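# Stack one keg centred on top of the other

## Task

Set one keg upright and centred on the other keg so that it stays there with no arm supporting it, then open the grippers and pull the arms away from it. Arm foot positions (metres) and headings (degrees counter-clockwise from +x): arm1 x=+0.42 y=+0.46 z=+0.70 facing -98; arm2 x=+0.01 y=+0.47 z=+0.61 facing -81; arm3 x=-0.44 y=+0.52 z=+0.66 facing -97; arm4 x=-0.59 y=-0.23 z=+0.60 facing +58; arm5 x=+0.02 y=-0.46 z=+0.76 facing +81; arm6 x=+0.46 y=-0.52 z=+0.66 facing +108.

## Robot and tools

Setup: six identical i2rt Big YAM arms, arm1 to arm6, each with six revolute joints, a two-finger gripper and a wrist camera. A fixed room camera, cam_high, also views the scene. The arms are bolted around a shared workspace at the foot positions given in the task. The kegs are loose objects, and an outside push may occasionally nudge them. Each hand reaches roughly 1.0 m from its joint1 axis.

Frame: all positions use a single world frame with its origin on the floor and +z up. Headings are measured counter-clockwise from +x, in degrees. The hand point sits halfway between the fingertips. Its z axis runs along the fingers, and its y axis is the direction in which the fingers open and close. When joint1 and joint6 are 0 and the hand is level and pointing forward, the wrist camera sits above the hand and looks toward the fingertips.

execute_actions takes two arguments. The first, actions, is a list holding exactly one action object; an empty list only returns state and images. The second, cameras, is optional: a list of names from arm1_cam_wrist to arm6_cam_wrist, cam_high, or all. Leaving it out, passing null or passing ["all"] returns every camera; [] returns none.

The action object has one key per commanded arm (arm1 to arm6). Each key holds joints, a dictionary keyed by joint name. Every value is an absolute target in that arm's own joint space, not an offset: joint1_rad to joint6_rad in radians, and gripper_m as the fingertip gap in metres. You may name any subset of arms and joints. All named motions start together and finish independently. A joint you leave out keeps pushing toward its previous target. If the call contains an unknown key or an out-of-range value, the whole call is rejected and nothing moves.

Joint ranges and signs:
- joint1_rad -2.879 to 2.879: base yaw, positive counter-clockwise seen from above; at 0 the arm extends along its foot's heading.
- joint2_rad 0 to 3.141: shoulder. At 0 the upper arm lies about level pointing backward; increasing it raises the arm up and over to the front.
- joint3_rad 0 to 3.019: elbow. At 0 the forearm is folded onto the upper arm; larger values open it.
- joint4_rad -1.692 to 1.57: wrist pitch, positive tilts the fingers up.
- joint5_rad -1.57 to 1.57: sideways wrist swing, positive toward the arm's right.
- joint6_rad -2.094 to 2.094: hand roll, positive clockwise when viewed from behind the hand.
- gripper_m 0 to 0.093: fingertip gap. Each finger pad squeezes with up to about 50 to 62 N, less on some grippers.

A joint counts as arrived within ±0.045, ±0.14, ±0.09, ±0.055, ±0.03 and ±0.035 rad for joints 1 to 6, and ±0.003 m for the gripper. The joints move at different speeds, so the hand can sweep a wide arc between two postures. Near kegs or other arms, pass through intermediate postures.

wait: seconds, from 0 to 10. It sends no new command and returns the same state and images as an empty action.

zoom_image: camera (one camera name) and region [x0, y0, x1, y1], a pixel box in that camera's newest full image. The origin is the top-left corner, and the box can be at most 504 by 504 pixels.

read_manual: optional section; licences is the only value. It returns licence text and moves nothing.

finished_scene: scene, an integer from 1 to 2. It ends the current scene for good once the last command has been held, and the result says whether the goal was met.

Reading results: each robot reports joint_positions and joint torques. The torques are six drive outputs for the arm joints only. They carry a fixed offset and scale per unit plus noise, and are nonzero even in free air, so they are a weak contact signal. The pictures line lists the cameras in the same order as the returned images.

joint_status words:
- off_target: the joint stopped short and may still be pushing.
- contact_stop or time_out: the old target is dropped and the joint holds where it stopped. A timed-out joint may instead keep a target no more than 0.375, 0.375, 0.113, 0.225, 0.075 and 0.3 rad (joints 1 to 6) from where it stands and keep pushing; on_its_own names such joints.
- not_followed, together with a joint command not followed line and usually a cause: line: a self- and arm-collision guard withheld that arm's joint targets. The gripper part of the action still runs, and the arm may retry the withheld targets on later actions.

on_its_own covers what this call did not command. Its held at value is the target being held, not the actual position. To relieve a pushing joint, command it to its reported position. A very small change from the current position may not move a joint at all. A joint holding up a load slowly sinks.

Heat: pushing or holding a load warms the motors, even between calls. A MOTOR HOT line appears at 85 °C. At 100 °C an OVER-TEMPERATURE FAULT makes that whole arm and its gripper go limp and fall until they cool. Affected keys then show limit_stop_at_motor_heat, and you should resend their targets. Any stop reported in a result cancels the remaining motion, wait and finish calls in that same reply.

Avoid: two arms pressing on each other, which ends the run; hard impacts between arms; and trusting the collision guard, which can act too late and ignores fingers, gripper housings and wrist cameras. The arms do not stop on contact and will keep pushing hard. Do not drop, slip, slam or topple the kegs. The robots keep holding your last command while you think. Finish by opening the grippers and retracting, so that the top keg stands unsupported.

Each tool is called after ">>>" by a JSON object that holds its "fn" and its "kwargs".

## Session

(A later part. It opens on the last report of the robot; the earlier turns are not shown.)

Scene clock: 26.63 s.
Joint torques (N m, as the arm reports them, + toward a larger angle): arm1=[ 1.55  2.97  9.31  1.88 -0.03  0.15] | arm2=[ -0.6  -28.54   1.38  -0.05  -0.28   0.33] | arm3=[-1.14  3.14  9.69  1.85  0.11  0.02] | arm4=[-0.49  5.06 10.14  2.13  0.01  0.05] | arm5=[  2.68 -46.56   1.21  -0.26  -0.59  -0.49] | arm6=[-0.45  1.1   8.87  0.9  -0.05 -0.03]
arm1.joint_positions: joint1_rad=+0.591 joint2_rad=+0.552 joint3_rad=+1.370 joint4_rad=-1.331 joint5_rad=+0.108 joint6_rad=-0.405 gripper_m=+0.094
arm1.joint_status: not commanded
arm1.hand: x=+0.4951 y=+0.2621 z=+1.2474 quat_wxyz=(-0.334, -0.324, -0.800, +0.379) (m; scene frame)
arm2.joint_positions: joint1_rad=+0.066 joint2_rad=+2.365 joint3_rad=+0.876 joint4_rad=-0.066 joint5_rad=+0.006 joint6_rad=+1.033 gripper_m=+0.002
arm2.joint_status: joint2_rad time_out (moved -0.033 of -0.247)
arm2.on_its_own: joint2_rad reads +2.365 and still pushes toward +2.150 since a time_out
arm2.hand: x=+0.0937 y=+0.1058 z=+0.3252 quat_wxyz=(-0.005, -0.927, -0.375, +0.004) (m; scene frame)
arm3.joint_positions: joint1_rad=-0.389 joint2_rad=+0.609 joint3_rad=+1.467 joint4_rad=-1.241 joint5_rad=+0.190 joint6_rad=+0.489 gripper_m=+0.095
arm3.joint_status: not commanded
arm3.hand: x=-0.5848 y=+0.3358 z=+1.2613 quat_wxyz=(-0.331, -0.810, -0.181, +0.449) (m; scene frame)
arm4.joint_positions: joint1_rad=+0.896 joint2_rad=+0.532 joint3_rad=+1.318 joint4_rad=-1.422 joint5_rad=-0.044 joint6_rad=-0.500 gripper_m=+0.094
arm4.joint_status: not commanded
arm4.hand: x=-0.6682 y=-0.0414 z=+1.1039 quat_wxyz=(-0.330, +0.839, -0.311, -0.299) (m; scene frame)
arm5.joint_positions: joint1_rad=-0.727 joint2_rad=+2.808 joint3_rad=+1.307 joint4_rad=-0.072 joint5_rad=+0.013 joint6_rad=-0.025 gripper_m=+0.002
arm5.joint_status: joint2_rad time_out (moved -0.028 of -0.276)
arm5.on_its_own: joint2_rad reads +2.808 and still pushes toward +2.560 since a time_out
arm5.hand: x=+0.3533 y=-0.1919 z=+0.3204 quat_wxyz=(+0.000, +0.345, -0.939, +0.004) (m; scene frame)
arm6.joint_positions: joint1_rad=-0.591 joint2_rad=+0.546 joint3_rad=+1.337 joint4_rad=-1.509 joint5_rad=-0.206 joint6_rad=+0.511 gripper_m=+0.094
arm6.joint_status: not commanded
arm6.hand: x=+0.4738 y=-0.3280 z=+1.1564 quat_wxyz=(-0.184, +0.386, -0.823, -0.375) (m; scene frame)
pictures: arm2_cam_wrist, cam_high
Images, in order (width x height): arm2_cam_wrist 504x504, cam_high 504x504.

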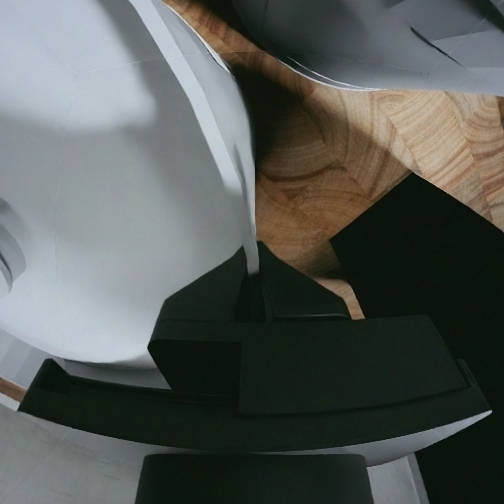

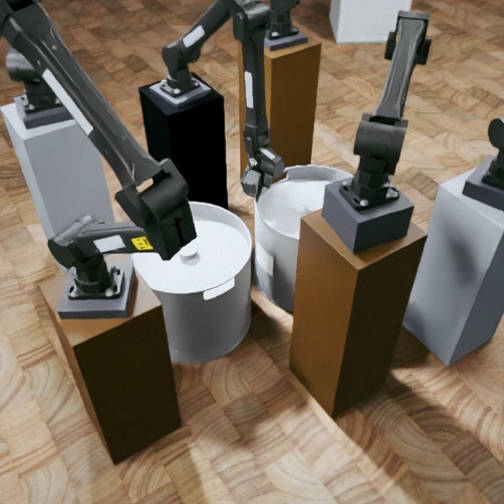

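>>> {"fn": "execute_actions", "kwargs": {"actions": [{"arm2":{"joints":{"joint2_rad":2.4,"joint3_rad":0.894,"joint4_rad":-0.055,"joint6_rad":1.03}},"arm5":{"joints":{"joint2_rad":2.84,"joint3_rad":1.337}},"arm1":{"joints":{"joint1_rad":0.1,"joint2_rad":2.2,"joint3_rad":0.85,"joint4_rad":-0.2,"joint5_rad":0,"joint6_rad":-0.95}}}], "cameras": []}}

>>> {"fn": "execute_actions", "kwargs": {"actions": [{"arm5":{"joints":{"gripper_m":0.093}},"arm1":{"joints":{"joint1_rad":-0.023,"joint2_rad":2.43,"joint3_rad":0.9,"joint4_rad":-0.05}}}], "cameras": []}}

>>> {"fn": "execute_actions", "kwargs": {"actions": [{"arm5":{"joints":{"joint2_rad":2.53,"joint3_rad":1.15,"joint4_rad":-0.19}}}], "cameras": []}}

>>> {"fn": "execute_actions", "kwargs": {"actions": [{"arm5":{"joints":{"joint1_rad":-0.058,"joint2_rad":2.6,"joint3_rad":0.77,"joint4_rad":0.27,"joint6_rad":-1.0}},"arm6":{"joints":{"joint2_rad":1.3,"joint3_rad":0.78,"joint4_rad":-0.6,"joint5_rad":0,"joint6_rad":1.17}}}], "cameras": []}}

>>> {"fn": "execute_actions", "kwargs": {"actions": [{"arm6":{"joints":{"joint2_rad":2.29,"joint4_rad":-0.06}}}], "cameras": []}}

>>> {"fn": "execute_actions", "kwargs": {"actions": [{"arm6":{"joints":{"joint1_rad":0}}}], "cameras": ["arm1_cam_wrist","arm5_cam_wrist","arm6_cam_wrist","cam_high"]}}

Scene clock: 32.33 s.
Joint torques (N m, as the arm reports them, + toward a larger angle): arm1=[  0.86 -12.75   2.23   0.63  -0.13  -0.01] | arm2=[ -0.6  -11.49   2.     0.76  -0.27   0.03] | arm3=[-1.17  3.12  9.7   1.84  0.1   0.02] | arm4=[-0.48  4.9  10.15  2.14  0.02  0.05] | arm5=[  2.65 -21.     3.17  -0.12  -0.47  -0.59] | arm6=[-0.24  2.06  9.21  1.06 -0.05 -0.04]
arm1.joint_positions: joint1_rad=+0.099 joint2_rad=+2.193 joint3_rad=+0.847 joint4_rad=-0.216 joint5_rad=-0.001 joint6_rad=-0.938 gripper_m=+0.094
arm1.joint_status: all done
arm1.hand: x=+0.4077 y=+0.0761 z=+0.4816 quat_wxyz=(-0.002, -0.326, -0.945, +0.002) (m; scene frame)
arm2.joint_positions: joint1_rad=+0.065 joint2_rad=+2.381 joint3_rad=+0.883 joint4_rad=-0.065 joint5_rad=+0.006 joint6_rad=+1.032 gripper_m=+0.002
arm2.joint_status: all done
arm2.hand: x=+0.0928 y=+0.1086 z=+0.3196 quat_wxyz=(+0.000, -0.927, -0.375, +0.003) (m; scene frame)
arm3.joint_positions: joint1_rad=-0.389 joint2_rad=+0.609 joint3_rad=+1.467 joint4_rad=-1.241 joint5_rad=+0.190 joint6_rad=+0.489 gripper_m=+0.095
arm3.joint_status: not commanded
arm3.hand: x=-0.5848 y=+0.3358 z=+1.2613 quat_wxyz=(-0.331, -0.810, -0.181, +0.449) (m; scene frame)
arm4.joint_positions: joint1_rad=+0.896 joint2_rad=+0.532 joint3_rad=+1.318 joint4_rad=-1.422 joint5_rad=-0.044 joint6_rad=-0.500 gripper_m=+0.094
arm4.joint_status: not commanded
arm4.hand: x=-0.6682 y=-0.0414 z=+1.1039 quat_wxyz=(-0.330, +0.839, -0.311, -0.299) (m; scene frame)
arm5.joint_positions: joint1_rad=-0.726 joint2_rad=+2.824 joint3_rad=+1.311 joint4_rad=-0.074 joint5_rad=+0.011 joint6_rad=-0.022 gripper_m=+0.002
arm5.joint_status: all done
arm5.hand: x=+0.3477 y=-0.1956 z=+0.3140 quat_wxyz=(+0.007, +0.343, -0.939, +0.005) (m; scene frame)
arm6.joint_positions: joint1_rad=-0.591 joint2_rad=+0.546 joint3_rad=+1.337 joint4_rad=-1.509 joint5_rad=-0.206 joint6_rad=+0.511 gripper_m=+0.094
arm6.joint_status: not commanded
arm6.hand: x=+0.4738 y=-0.3280 z=+1.1564 quat_wxyz=(-0.184, +0.386, -0.823, -0.375) (m; scene frame)
pictures: none
No camera images: the call's "cameras" was empty. Leave "cameras" out to get every camera's image.

Scene clock: 33.40 s.
Joint torques (N m, as the arm reports them, + toward a larger angle): arm1=[  1.63 -14.14   0.4    0.52  -0.12   0.02] | arm2=[ -0.61 -11.5    1.98   0.78  -0.27   0.03] | arm3=[-1.14  3.08  9.69  1.86  0.11  0.02] | arm4=[-0.44  5.03 10.14  2.15  0.01  0.05] | arm5=[  3.42 -21.61   1.58  -0.12  -0.22  -0.13] | arm6=[-1.24  0.85  9.07  1.18  0.   -0.1 ]
arm1.joint_positions: joint1_rad=-0.033 joint2_rad=+2.431 joint3_rad=+0.895 joint4_rad=-0.064 joint5_rad=-0.001 joint6_rad=-0.939 gripper_m=+0.094
arm1.joint_status: all done
arm1.hand: x=+0.3613 y=+0.1064 z=+0.3997 quat_wxyz=(+0.003, -0.387, -0.922, -0.016) (m; scene frame)
arm2.joint_positions: joint1_rad=+0.065 joint2_rad=+2.381 joint3_rad=+0.883 joint4_rad=-0.065 joint5_rad=+0.006 joint6_rad=+1.032 gripper_m=+0.002
arm2.joint_status: not commanded
arm2.hand: x=+0.0928 y=+0.1086 z=+0.3196 quat_wxyz=(+0.000, -0.927, -0.375, +0.003) (m; scene frame)
arm3.joint_positions: joint1_rad=-0.389 joint2_rad=+0.609 joint3_rad=+1.467 joint4_rad=-1.241 joint5_rad=+0.190 joint6_rad=+0.489 gripper_m=+0.095
arm3.joint_status: not commanded
arm3.hand: x=-0.5848 y=+0.3358 z=+1.2613 quat_wxyz=(-0.331, -0.810, -0.181, +0.449) (m; scene frame)
arm4.joint_positions: joint1_rad=+0.896 joint2_rad=+0.532 joint3_rad=+1.318 joint4_rad=-1.422 joint5_rad=-0.044 joint6_rad=-0.500 gripper_m=+0.094
arm4.joint_status: not commanded
arm4.hand: x=-0.6682 y=-0.0414 z=+1.1039 quat_wxyz=(-0.330, +0.839, -0.311, -0.299) (m; scene frame)
arm5.joint_positions: joint1_rad=-0.726 joint2_rad=+2.824 joint3_rad=+1.329 joint4_rad=-0.076 joint5_rad=+0.004 joint6_rad=-0.066 gripper_m=+0.093
arm5.joint_status: all done
arm5.hand: x=+0.3553 y=-0.1879 z=+0.3145 quat_wxyz=(+0.000, +0.364, -0.931, -0.001) (m; scene frame)
arm6.joint_positions: joint1_rad=-0.591 joint2_rad=+0.546 joint3_rad=+1.337 joint4_rad=-1.509 joint5_rad=-0.206 joint6_rad=+0.511 gripper_m=+0.094
arm6.joint_status: not commanded
arm6.hand: x=+0.4738 y=-0.3280 z=+1.1564 quat_wxyz=(-0.184, +0.386, -0.823, -0.375) (m; scene frame)
pictures: none
No camera images: the call's "cameras" was empty. Leave "cameras" out to get every camera's image.

Scene clock: 34.63 s.
Joint torques (N m, as the arm reports them, + toward a larger angle): arm1=[  1.81 -13.96   0.36   0.57  -0.11  -0.02] | arm2=[ -0.53 -11.5    1.97   0.79  -0.27   0.03] | arm3=[-1.11  3.19  9.69  1.86  0.11  0.02] | arm4=[-0.47  4.97 10.12  2.17  0.01  0.06] | arm5=[  3.   -20.35   1.95   0.21  -0.16  -0.08] | arm6=[-0.76  1.75  8.95  1.02 -0.05 -0.07]
arm1.joint_positions: joint1_rad=-0.033 joint2_rad=+2.431 joint3_rad=+0.895 joint4_rad=-0.064 joint5_rad=-0.001 joint6_rad=-0.939 gripper_m=+0.094
arm1.joint_status: not commanded
arm1.hand: x=+0.3613 y=+0.1064 z=+0.3997 quat_wxyz=(+0.003, -0.387, -0.922, -0.016) (m; scene frame)
arm2.joint_positions: joint1_rad=+0.065 joint2_rad=+2.381 joint3_rad=+0.883 joint4_rad=-0.065 joint5_rad=+0.006 joint6_rad=+1.032 gripper_m=+0.002
arm2.joint_status: not commanded
arm2.hand: x=+0.0928 y=+0.1086 z=+0.3196 quat_wxyz=(+0.000, -0.927, -0.375, +0.003) (m; scene frame)
arm3.joint_positions: joint1_rad=-0.389 joint2_rad=+0.609 joint3_rad=+1.467 joint4_rad=-1.241 joint5_rad=+0.190 joint6_rad=+0.489 gripper_m=+0.095
arm3.joint_status: not commanded
arm3.hand: x=-0.5848 y=+0.3358 z=+1.2613 quat_wxyz=(-0.331, -0.810, -0.181, +0.449) (m; scene frame)
arm4.joint_positions: joint1_rad=+0.896 joint2_rad=+0.532 joint3_rad=+1.318 joint4_rad=-1.422 joint5_rad=-0.044 joint6_rad=-0.500 gripper_m=+0.094
arm4.joint_status: not commanded
arm4.hand: x=-0.6682 y=-0.0414 z=+1.1039 quat_wxyz=(-0.330, +0.839, -0.311, -0.299) (m; scene frame)
arm5.joint_positions: joint1_rad=-0.726 joint2_rad=+2.504 joint3_rad=+1.155 joint4_rad=-0.187 joint5_rad=+0.004 joint6_rad=-0.066 gripper_m=+0.093
arm5.joint_status: all done
arm5.hand: x=+0.3770 y=-0.1712 z=+0.4400 quat_wxyz=(-0.017, +0.364, -0.931, -0.006) (m; scene frame)
arm6.joint_positions: joint1_rad=-0.591 joint2_rad=+0.546 joint3_rad=+1.337 joint4_rad=-1.509 joint5_rad=-0.206 joint6_rad=+0.511 gripper_m=+0.094
arm6.joint_status: not commanded
arm6.hand: x=+0.4738 y=-0.3280 z=+1.1564 quat_wxyz=(-0.184, +0.386, -0.823, -0.375) (m; scene frame)
pictures: none
No camera images: the call's "cameras" was empty. Leave "cameras" out to get every camera's image.

Scene clock: 36.47 s.
Joint torques (N m, as the arm reports them, + toward a larger angle): arm1=[  1.75 -13.89   0.45   0.57  -0.11   0.  ] | arm2=[ -0.58 -11.52   2.01   0.8   -0.27   0.03] | arm3=[-1.23  3.12  9.68  1.87  0.11  0.02] | arm4=[-0.51  5.05 10.13  2.15  0.01  0.05] | arm5=[  2.31 -16.56  -2.82   0.8   -0.09  -0.06] | arm6=[-0.88 -9.16  7.78  0.91  0.19  0.09]
arm1.joint_positions: joint1_rad=-0.033 joint2_rad=+2.431 joint3_rad=+0.895 joint4_rad=-0.064 joint5_rad=-0.001 joint6_rad=-0.939 gripper_m=+0.094
arm1.joint_status: not commanded
arm1.hand: x=+0.3613 y=+0.1064 z=+0.3997 quat_wxyz=(+0.003, -0.387, -0.922, -0.016) (m; scene frame)
arm2.joint_positions: joint1_rad=+0.065 joint2_rad=+2.381 joint3_rad=+0.883 joint4_rad=-0.065 joint5_rad=+0.006 joint6_rad=+1.032 gripper_m=+0.002
arm2.joint_status: not commanded
arm2.hand: x=+0.0928 y=+0.1086 z=+0.3196 quat_wxyz=(+0.000, -0.927, -0.375, +0.003) (m; scene frame)
arm3.joint_positions: joint1_rad=-0.389 joint2_rad=+0.609 joint3_rad=+1.467 joint4_rad=-1.241 joint5_rad=+0.190 joint6_rad=+0.489 gripper_m=+0.095
arm3.joint_status: not commanded
arm3.hand: x=-0.5848 y=+0.3358 z=+1.2613 quat_wxyz=(-0.331, -0.810, -0.181, +0.449) (m; scene frame)
arm4.joint_positions: joint1_rad=+0.896 joint2_rad=+0.532 joint3_rad=+1.318 joint4_rad=-1.422 joint5_rad=-0.044 joint6_rad=-0.500 gripper_m=+0.094
arm4.joint_status: not commanded
arm4.hand: x=-0.6682 y=-0.0414 z=+1.1039 quat_wxyz=(-0.330, +0.839, -0.311, -0.299) (m; scene frame)
arm5.joint_positions: joint1_rad=-0.056 joint2_rad=+2.591 joint3_rad=+0.775 joint4_rad=+0.258 joint5_rad=+0.001 joint6_rad=-0.986 gripper_m=+0.093
arm5.joint_status: all done
arm5.hand: x=+0.0835 y=-0.1756 z=+0.4123 quat_wxyz=(-0.008, +0.920, -0.393, -0.003) (m; scene frame)
arm6.joint_positions: joint1_rad=-0.591 joint2_rad=+1.291 joint3_rad=+0.775 joint4_rad=-0.622 joint5_rad=-0.002 joint6_rad=+1.158 gripper_m=+0.094
arm6.joint_status: all done
arm6.hand: x=+0.5747 y=-0.1173 z=+0.7593 quat_wxyz=(-0.075, +0.066, -0.975, -0.197) (m; scene frame)
pictures: none
No camera images: the call's "cameras" was empty. Leave "cameras" out to get every camera's image.

Scene clock: 38.03 s.
Joint torques (N m, as the arm reports them, + toward a larger angle): arm1=[  1.81 -14.04   0.49   0.59  -0.11   0.  ] | arm2=[ -0.56 -11.48   1.98   0.79  -0.27   0.03] | arm3=[-1.12  3.07  9.69  1.86  0.11  0.02] | arm4=[-0.47  4.83 10.12  2.15  0.01  0.06] | arm5=[  1.87 -16.95  -2.64   0.47  -0.13  -0.12] | arm6=[ -1.1  -13.5    0.82   0.28   0.22   0.05]
arm1.joint_positions: joint1_rad=-0.033 joint2_rad=+2.431 joint3_rad=+0.895 joint4_rad=-0.064 joint5_rad=-0.001 joint6_rad=-0.939 gripper_m=+0.094
arm1.joint_status: not commanded
arm1.hand: x=+0.3613 y=+0.1064 z=+0.3997 quat_wxyz=(+0.003, -0.387, -0.922, -0.016) (m; scene frame)
arm2.joint_positions: joint1_rad=+0.065 joint2_rad=+2.381 joint3_rad=+0.883 joint4_rad=-0.065 joint5_rad=+0.006 joint6_rad=+1.032 gripper_m=+0.002
arm2.joint_status: not commanded
arm2.hand: x=+0.0928 y=+0.1086 z=+0.3196 quat_wxyz=(+0.000, -0.927, -0.375, +0.003) (m; scene frame)
arm3.joint_positions: joint1_rad=-0.389 joint2_rad=+0.609 joint3_rad=+1.467 joint4_rad=-1.241 joint5_rad=+0.190 joint6_rad=+0.489 gripper_m=+0.095
arm3.joint_status: not commanded
arm3.hand: x=-0.5848 y=+0.3358 z=+1.2613 quat_wxyz=(-0.331, -0.810, -0.181, +0.449) (m; scene frame)
arm4.joint_positions: joint1_rad=+0.896 joint2_rad=+0.532 joint3_rad=+1.318 joint4_rad=-1.422 joint5_rad=-0.044 joint6_rad=-0.500 gripper_m=+0.094
arm4.joint_status: not commanded
arm4.hand: x=-0.6682 y=-0.0414 z=+1.1039 quat_wxyz=(-0.330, +0.839, -0.311, -0.299) (m; scene frame)
arm5.joint_positions: joint1_rad=-0.056 joint2_rad=+2.591 joint3_rad=+0.775 joint4_rad=+0.258 joint5_rad=+0.001 joint6_rad=-0.986 gripper_m=+0.093
arm5.joint_status: not commanded
arm5.hand: x=+0.0835 y=-0.1756 z=+0.4123 quat_wxyz=(-0.008, +0.920, -0.393, -0.003) (m; scene frame)
arm6.joint_positions: joint1_rad=-0.591 joint2_rad=+2.284 joint3_rad=+0.775 joint4_rad=-0.076 joint5_rad=-0.002 joint6_rad=+1.159 gripper_m=+0.094
arm6.joint_status: all done
arm6.hand: x=+0.5563 y=-0.1948 z=+0.4035 quat_wxyz=(+0.000, +0.066, -0.998, +0.012) (m; scene frame)
pictures: none
No camera images: the call's "cameras" was empty. Leave "cameras" out to get every camera's image.

Scene clock: 39.27 s.
Joint torques (N m, as the arm reports them, + toward a larger angle): arm1=[  1.64 -13.67   0.43   0.54  -0.12  -0.01] | arm2=[ -0.53 -11.43   2.01   0.78  -0.27   0.03] | arm3=[-1.12  3.13  9.68  1.86  0.11  0.02] | arm4=[-0.48  5.01 10.15  2.14  0.01  0.06] | arm5=[  2.69 -16.25  -2.72   1.    -0.15  -0.08] | arm6=[ -0.4  -15.17   0.34   0.19   0.17   0.1 ]
arm1.joint_positions: joint1_rad=-0.033 joint2_rad=+2.431 joint3_rad=+0.895 joint4_rad=-0.064 joint5_rad=-0.001 joint6_rad=-0.939 gripper_m=+0.094
arm1.joint_status: not commanded
arm1.hand: x=+0.3613 y=+0.1064 z=+0.3997 quat_wxyz=(+0.003, -0.387, -0.922, -0.016) (m; scene frame)
arm2.joint_positions: joint1_rad=+0.065 joint2_rad=+2.381 joint3_rad=+0.883 joint4_rad=-0.065 joint5_rad=+0.006 joint6_rad=+1.032 gripper_m=+0.002
arm2.joint_status: not commanded
arm2.hand: x=+0.0928 y=+0.1086 z=+0.3196 quat_wxyz=(+0.000, -0.927, -0.375, +0.003) (m; scene frame)
arm3.joint_positions: joint1_rad=-0.389 joint2_rad=+0.609 joint3_rad=+1.467 joint4_rad=-1.241 joint5_rad=+0.190 joint6_rad=+0.489 gripper_m=+0.095
arm3.joint_status: not commanded
arm3.hand: x=-0.5848 y=+0.3358 z=+1.2613 quat_wxyz=(-0.331, -0.810, -0.181, +0.449) (m; scene frame)
arm4.joint_positions: joint1_rad=+0.896 joint2_rad=+0.532 joint3_rad=+1.318 joint4_rad=-1.422 joint5_rad=-0.044 joint6_rad=-0.500 gripper_m=+0.094
arm4.joint_status: not commanded
arm4.hand: x=-0.6682 y=-0.0414 z=+1.1039 quat_wxyz=(-0.330, +0.839, -0.311, -0.299) (m; scene frame)
arm5.joint_positions: joint1_rad=-0.056 joint2_rad=+2.591 joint3_rad=+0.775 joint4_rad=+0.258 joint5_rad=+0.001 joint6_rad=-0.986 gripper_m=+0.093
arm5.joint_status: not commanded
arm5.hand: x=+0.0835 y=-0.1756 z=+0.4123 quat_wxyz=(-0.008, +0.920, -0.393, -0.003) (m; scene frame)
arm6.joint_positions: joint1_rad=+0.001 joint2_rad=+2.284 joint3_rad=+0.779 joint4_rad=-0.072 joint5_rad=+0.000 joint6_rad=+1.159 gripper_m=+0.094
arm6.joint_status: all done
arm6.hand: x=+0.3566 y=-0.1947 z=+0.4020 quat_wxyz=(-0.002, +0.354, -0.935, +0.009) (m; scene frame)
pictures: arm1_cam_wrist, arm5_cam_wrist, arm6_cam_wrist, cam_high
Images, in order (width x height): arm1_cam_wrist 504x504, arm5_cam_wrist 504x504, arm6_cam_wrist 504x504, cam_high 504x504.

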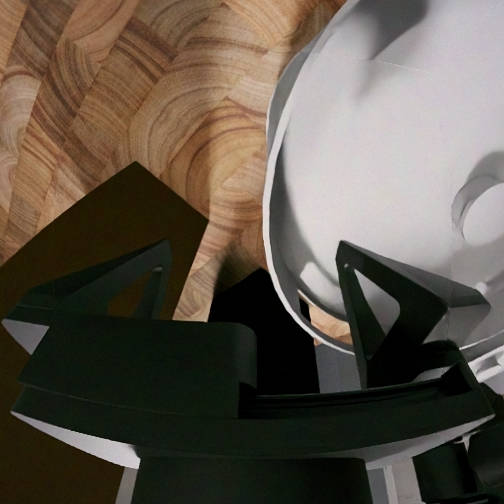

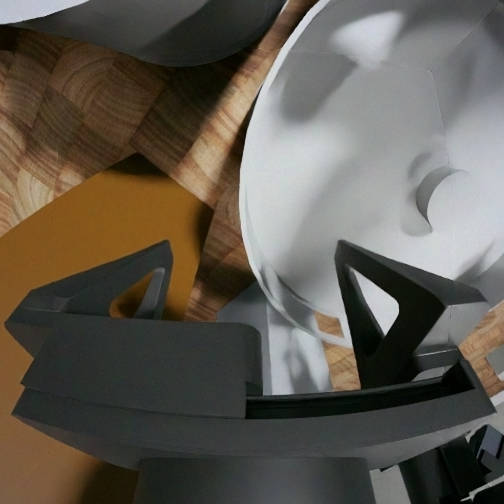

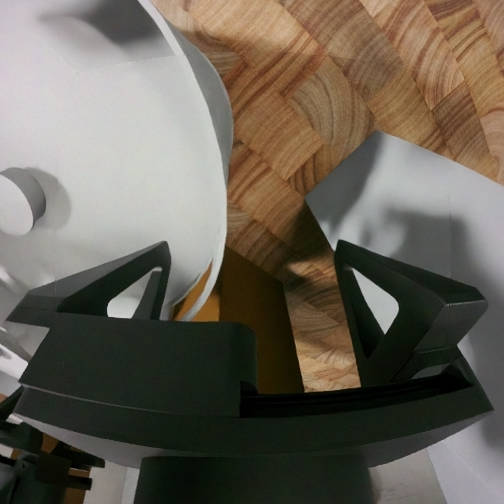

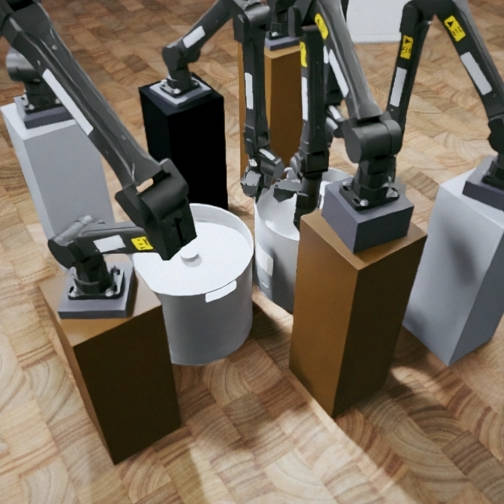

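>>> {"fn": "execute_actions", "kwargs": {"actions": [{"arm1":{"joints":{"joint2_rad":2.56,"joint3_rad":0.98,"joint4_rad":0.015}},"arm6":{"joints":{"joint2_rad":2.45,"joint3_rad":0.89,"joint4_rad":0.0}},"arm5":{"joints":{"joint2_rad":2.775,"joint3_rad":0.884,"joint4_rad":0.315}},"arm2":{"joints":{"gripper_m":0.03}}}], "cameras": []}}

>>> {"fn": "execute_actions", "kwargs": {"actions": [{"arm1":{"joints":{"joint2_rad":2.695,"joint3_rad":1.062,"joint4_rad":0.062}},"arm6":{"joints":{"joint2_rad":2.59,"joint3_rad":0.965,"joint4_rad":0.06}},"arm5":{"joints":{"joint2_rad":2.905,"joint3_rad":0.995,"joint4_rad":0.335}},"arm2":{"joints":{"joint2_rad":2.435,"joint3_rad":0.902,"joint4_rad":-0.04}}}], "cameras": ["arm1_cam_wrist","arm5_cam_wrist","arm6_cam_wrist","arm2_cam_wrist"]}}

Scene clock: 41.77 s.
Joint torques (N m, as the arm reports them, + toward a larger angle): arm1=[  1.7  -13.22   0.11   0.37  -0.12   0.01] | arm2=[ -0.66 -11.49   1.71   0.78  -0.1    0.03] | arm3=[-1.13  3.12  9.69  1.85  0.1   0.02] | arm4=[-0.54  4.86 10.13  2.17  0.01  0.05] | arm5=[  2.88 -17.34  -3.38   0.32  -0.11  -0.12] | arm6=[ -0.31 -16.06  -0.44  -0.16   0.1    0.06]
arm1.joint_positions: joint1_rad=-0.033 joint2_rad=+2.545 joint3_rad=+0.979 joint4_rad=+0.006 joint5_rad=-0.001 joint6_rad=-0.939 gripper_m=+0.094
arm1.joint_status: all done
arm1.hand: x=+0.3584 y=+0.0886 z=+0.3605 quat_wxyz=(-0.002, -0.387, -0.922, +0.003) (m; scene frame)
arm2.joint_positions: joint1_rad=+0.065 joint2_rad=+2.381 joint3_rad=+0.887 joint4_rad=-0.065 joint5_rad=+0.002 joint6_rad=+1.032 gripper_m=+0.030
arm2.joint_status: all done
arm2.hand: x=+0.0940 y=+0.1062 z=+0.3197 quat_wxyz=(-0.003, -0.927, -0.375, +0.002) (m; scene frame)
arm3.joint_positions: joint1_rad=-0.389 joint2_rad=+0.609 joint3_rad=+1.467 joint4_rad=-1.241 joint5_rad=+0.190 joint6_rad=+0.489 gripper_m=+0.095
arm3.joint_status: not commanded
arm3.hand: x=-0.5848 y=+0.3358 z=+1.2613 quat_wxyz=(-0.331, -0.810, -0.181, +0.449) (m; scene frame)
arm4.joint_positions: joint1_rad=+0.896 joint2_rad=+0.532 joint3_rad=+1.318 joint4_rad=-1.422 joint5_rad=-0.044 joint6_rad=-0.500 gripper_m=+0.094
arm4.joint_status: not commanded
arm4.hand: x=-0.6682 y=-0.0414 z=+1.1039 quat_wxyz=(-0.330, +0.839, -0.311, -0.299) (m; scene frame)
arm5.joint_positions: joint1_rad=-0.056 joint2_rad=+2.771 joint3_rad=+0.887 joint4_rad=+0.310 joint5_rad=+0.001 joint6_rad=-0.987 gripper_m=+0.093
arm5.joint_status: all done
arm5.hand: x=+0.0812 y=-0.1847 z=+0.3528 quat_wxyz=(+0.000, +0.920, -0.392, -0.001) (m; scene frame)
arm6.joint_positions: joint1_rad=+0.001 joint2_rad=+2.446 joint3_rad=+0.890 joint4_rad=-0.009 joint5_rad=+0.000 joint6_rad=+1.159 gripper_m=+0.094
arm6.joint_status: all done
arm6.hand: x=+0.3511 y=-0.1771 z=+0.3497 quat_wxyz=(-0.002, +0.354, -0.935, +0.003) (m; scene frame)
pictures: none
No camera images: the call's "cameras" was empty. Leave "cameras" out to get every camera's image.

Scene clock: 42.73 s.
Joint torques (N m, as the arm reports them, + toward a larger angle): arm1=[  1.61 -12.87  -0.63   0.16  -0.22   0.04] | arm2=[ -0.53 -10.49   1.39   0.94  -0.1    0.03] | arm3=[-1.17  3.12  9.69  1.85  0.11  0.02] | arm4=[-0.43  4.95 10.13  2.1   0.01  0.05] | arm5=[  2.01 -16.74  -2.97   0.33  -0.18  -0.07] | arm6=[ -0.75 -12.32  -0.27   0.05   0.2    0.  ]
arm1.joint_positions: joint1_rad=-0.032 joint2_rad=+2.668 joint3_rad=+1.064 joint4_rad=+0.057 joint5_rad=+0.002 joint6_rad=-0.944 gripper_m=+0.094
arm1.joint_status: all done
arm1.hand: x=+0.3577 y=+0.0834 z=+0.3163 quat_wxyz=(-0.002, -0.384, -0.923, +0.010) (m; scene frame)
arm2.joint_positions: joint1_rad=+0.065 joint2_rad=+2.403 joint3_rad=+0.897 joint4_rad=-0.055 joint5_rad=+0.002 joint6_rad=+1.032 gripper_m=+0.030
arm2.joint_status: all done
arm2.hand: x=+0.0940 y=+0.1064 z=+0.3124 quat_wxyz=(-0.002, -0.927, -0.375, +0.002) (m; scene frame)
arm3.joint_positions: joint1_rad=-0.389 joint2_rad=+0.609 joint3_rad=+1.467 joint4_rad=-1.241 joint5_rad=+0.190 joint6_rad=+0.489 gripper_m=+0.095
arm3.joint_status: not commanded
arm3.hand: x=-0.5848 y=+0.3358 z=+1.2613 quat_wxyz=(-0.331, -0.810, -0.181, +0.449) (m; scene frame)
arm4.joint_positions: joint1_rad=+0.896 joint2_rad=+0.532 joint3_rad=+1.318 joint4_rad=-1.422 joint5_rad=-0.044 joint6_rad=-0.500 gripper_m=+0.094
arm4.joint_status: not commanded
arm4.hand: x=-0.6682 y=-0.0414 z=+1.1039 quat_wxyz=(-0.330, +0.839, -0.311, -0.299) (m; scene frame)
arm5.joint_positions: joint1_rad=-0.056 joint2_rad=+2.895 joint3_rad=+0.995 joint4_rad=+0.328 joint5_rad=+0.001 joint6_rad=-0.987 gripper_m=+0.093
arm5.joint_status: all done
arm5.hand: x=+0.0813 y=-0.1834 z=+0.3076 quat_wxyz=(-0.001, +0.920, -0.392, -0.002) (m; scene frame)
arm6.joint_positions: joint1_rad=+0.000 joint2_rad=+2.549 joint3_rad=+0.967 joint4_rad=+0.058 joint5_rad=-0.002 joint6_rad=+1.164 gripper_m=+0.094
arm6.joint_status: all done
arm6.hand: x=+0.3460 y=-0.1603 z=+0.3143 quat_wxyz=(-0.002, +0.351, -0.936, -0.018) (m; scene frame)
pictures: arm1_cam_wrist, arm2_cam_wrist, arm5_cam_wrist, arm6_cam_wrist
Images, in order (width x height): arm1_cam_wrist 504x504, arm2_cam_wrist 504x504, arm5_cam_wrist 504x504, arm6_cam_wrist 504x504.

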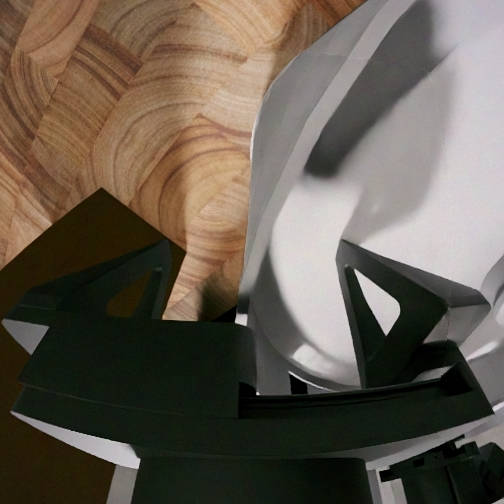

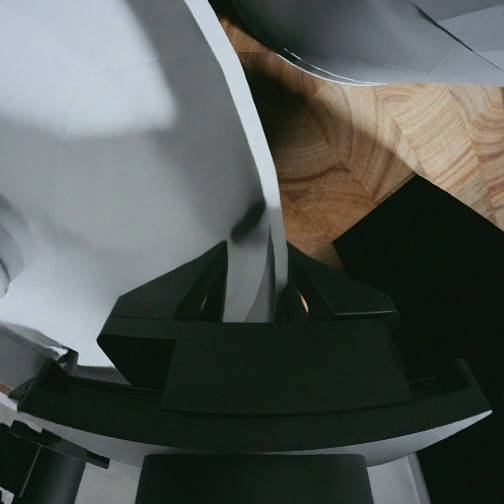

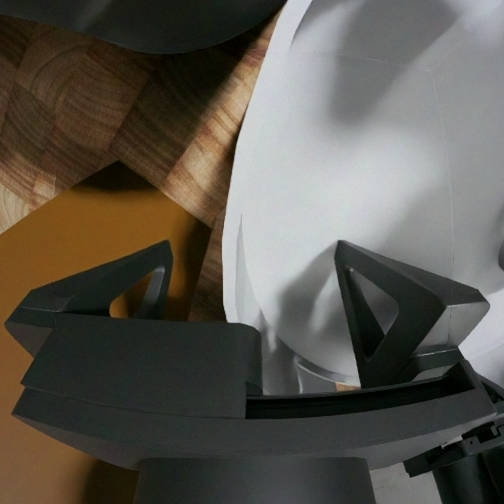

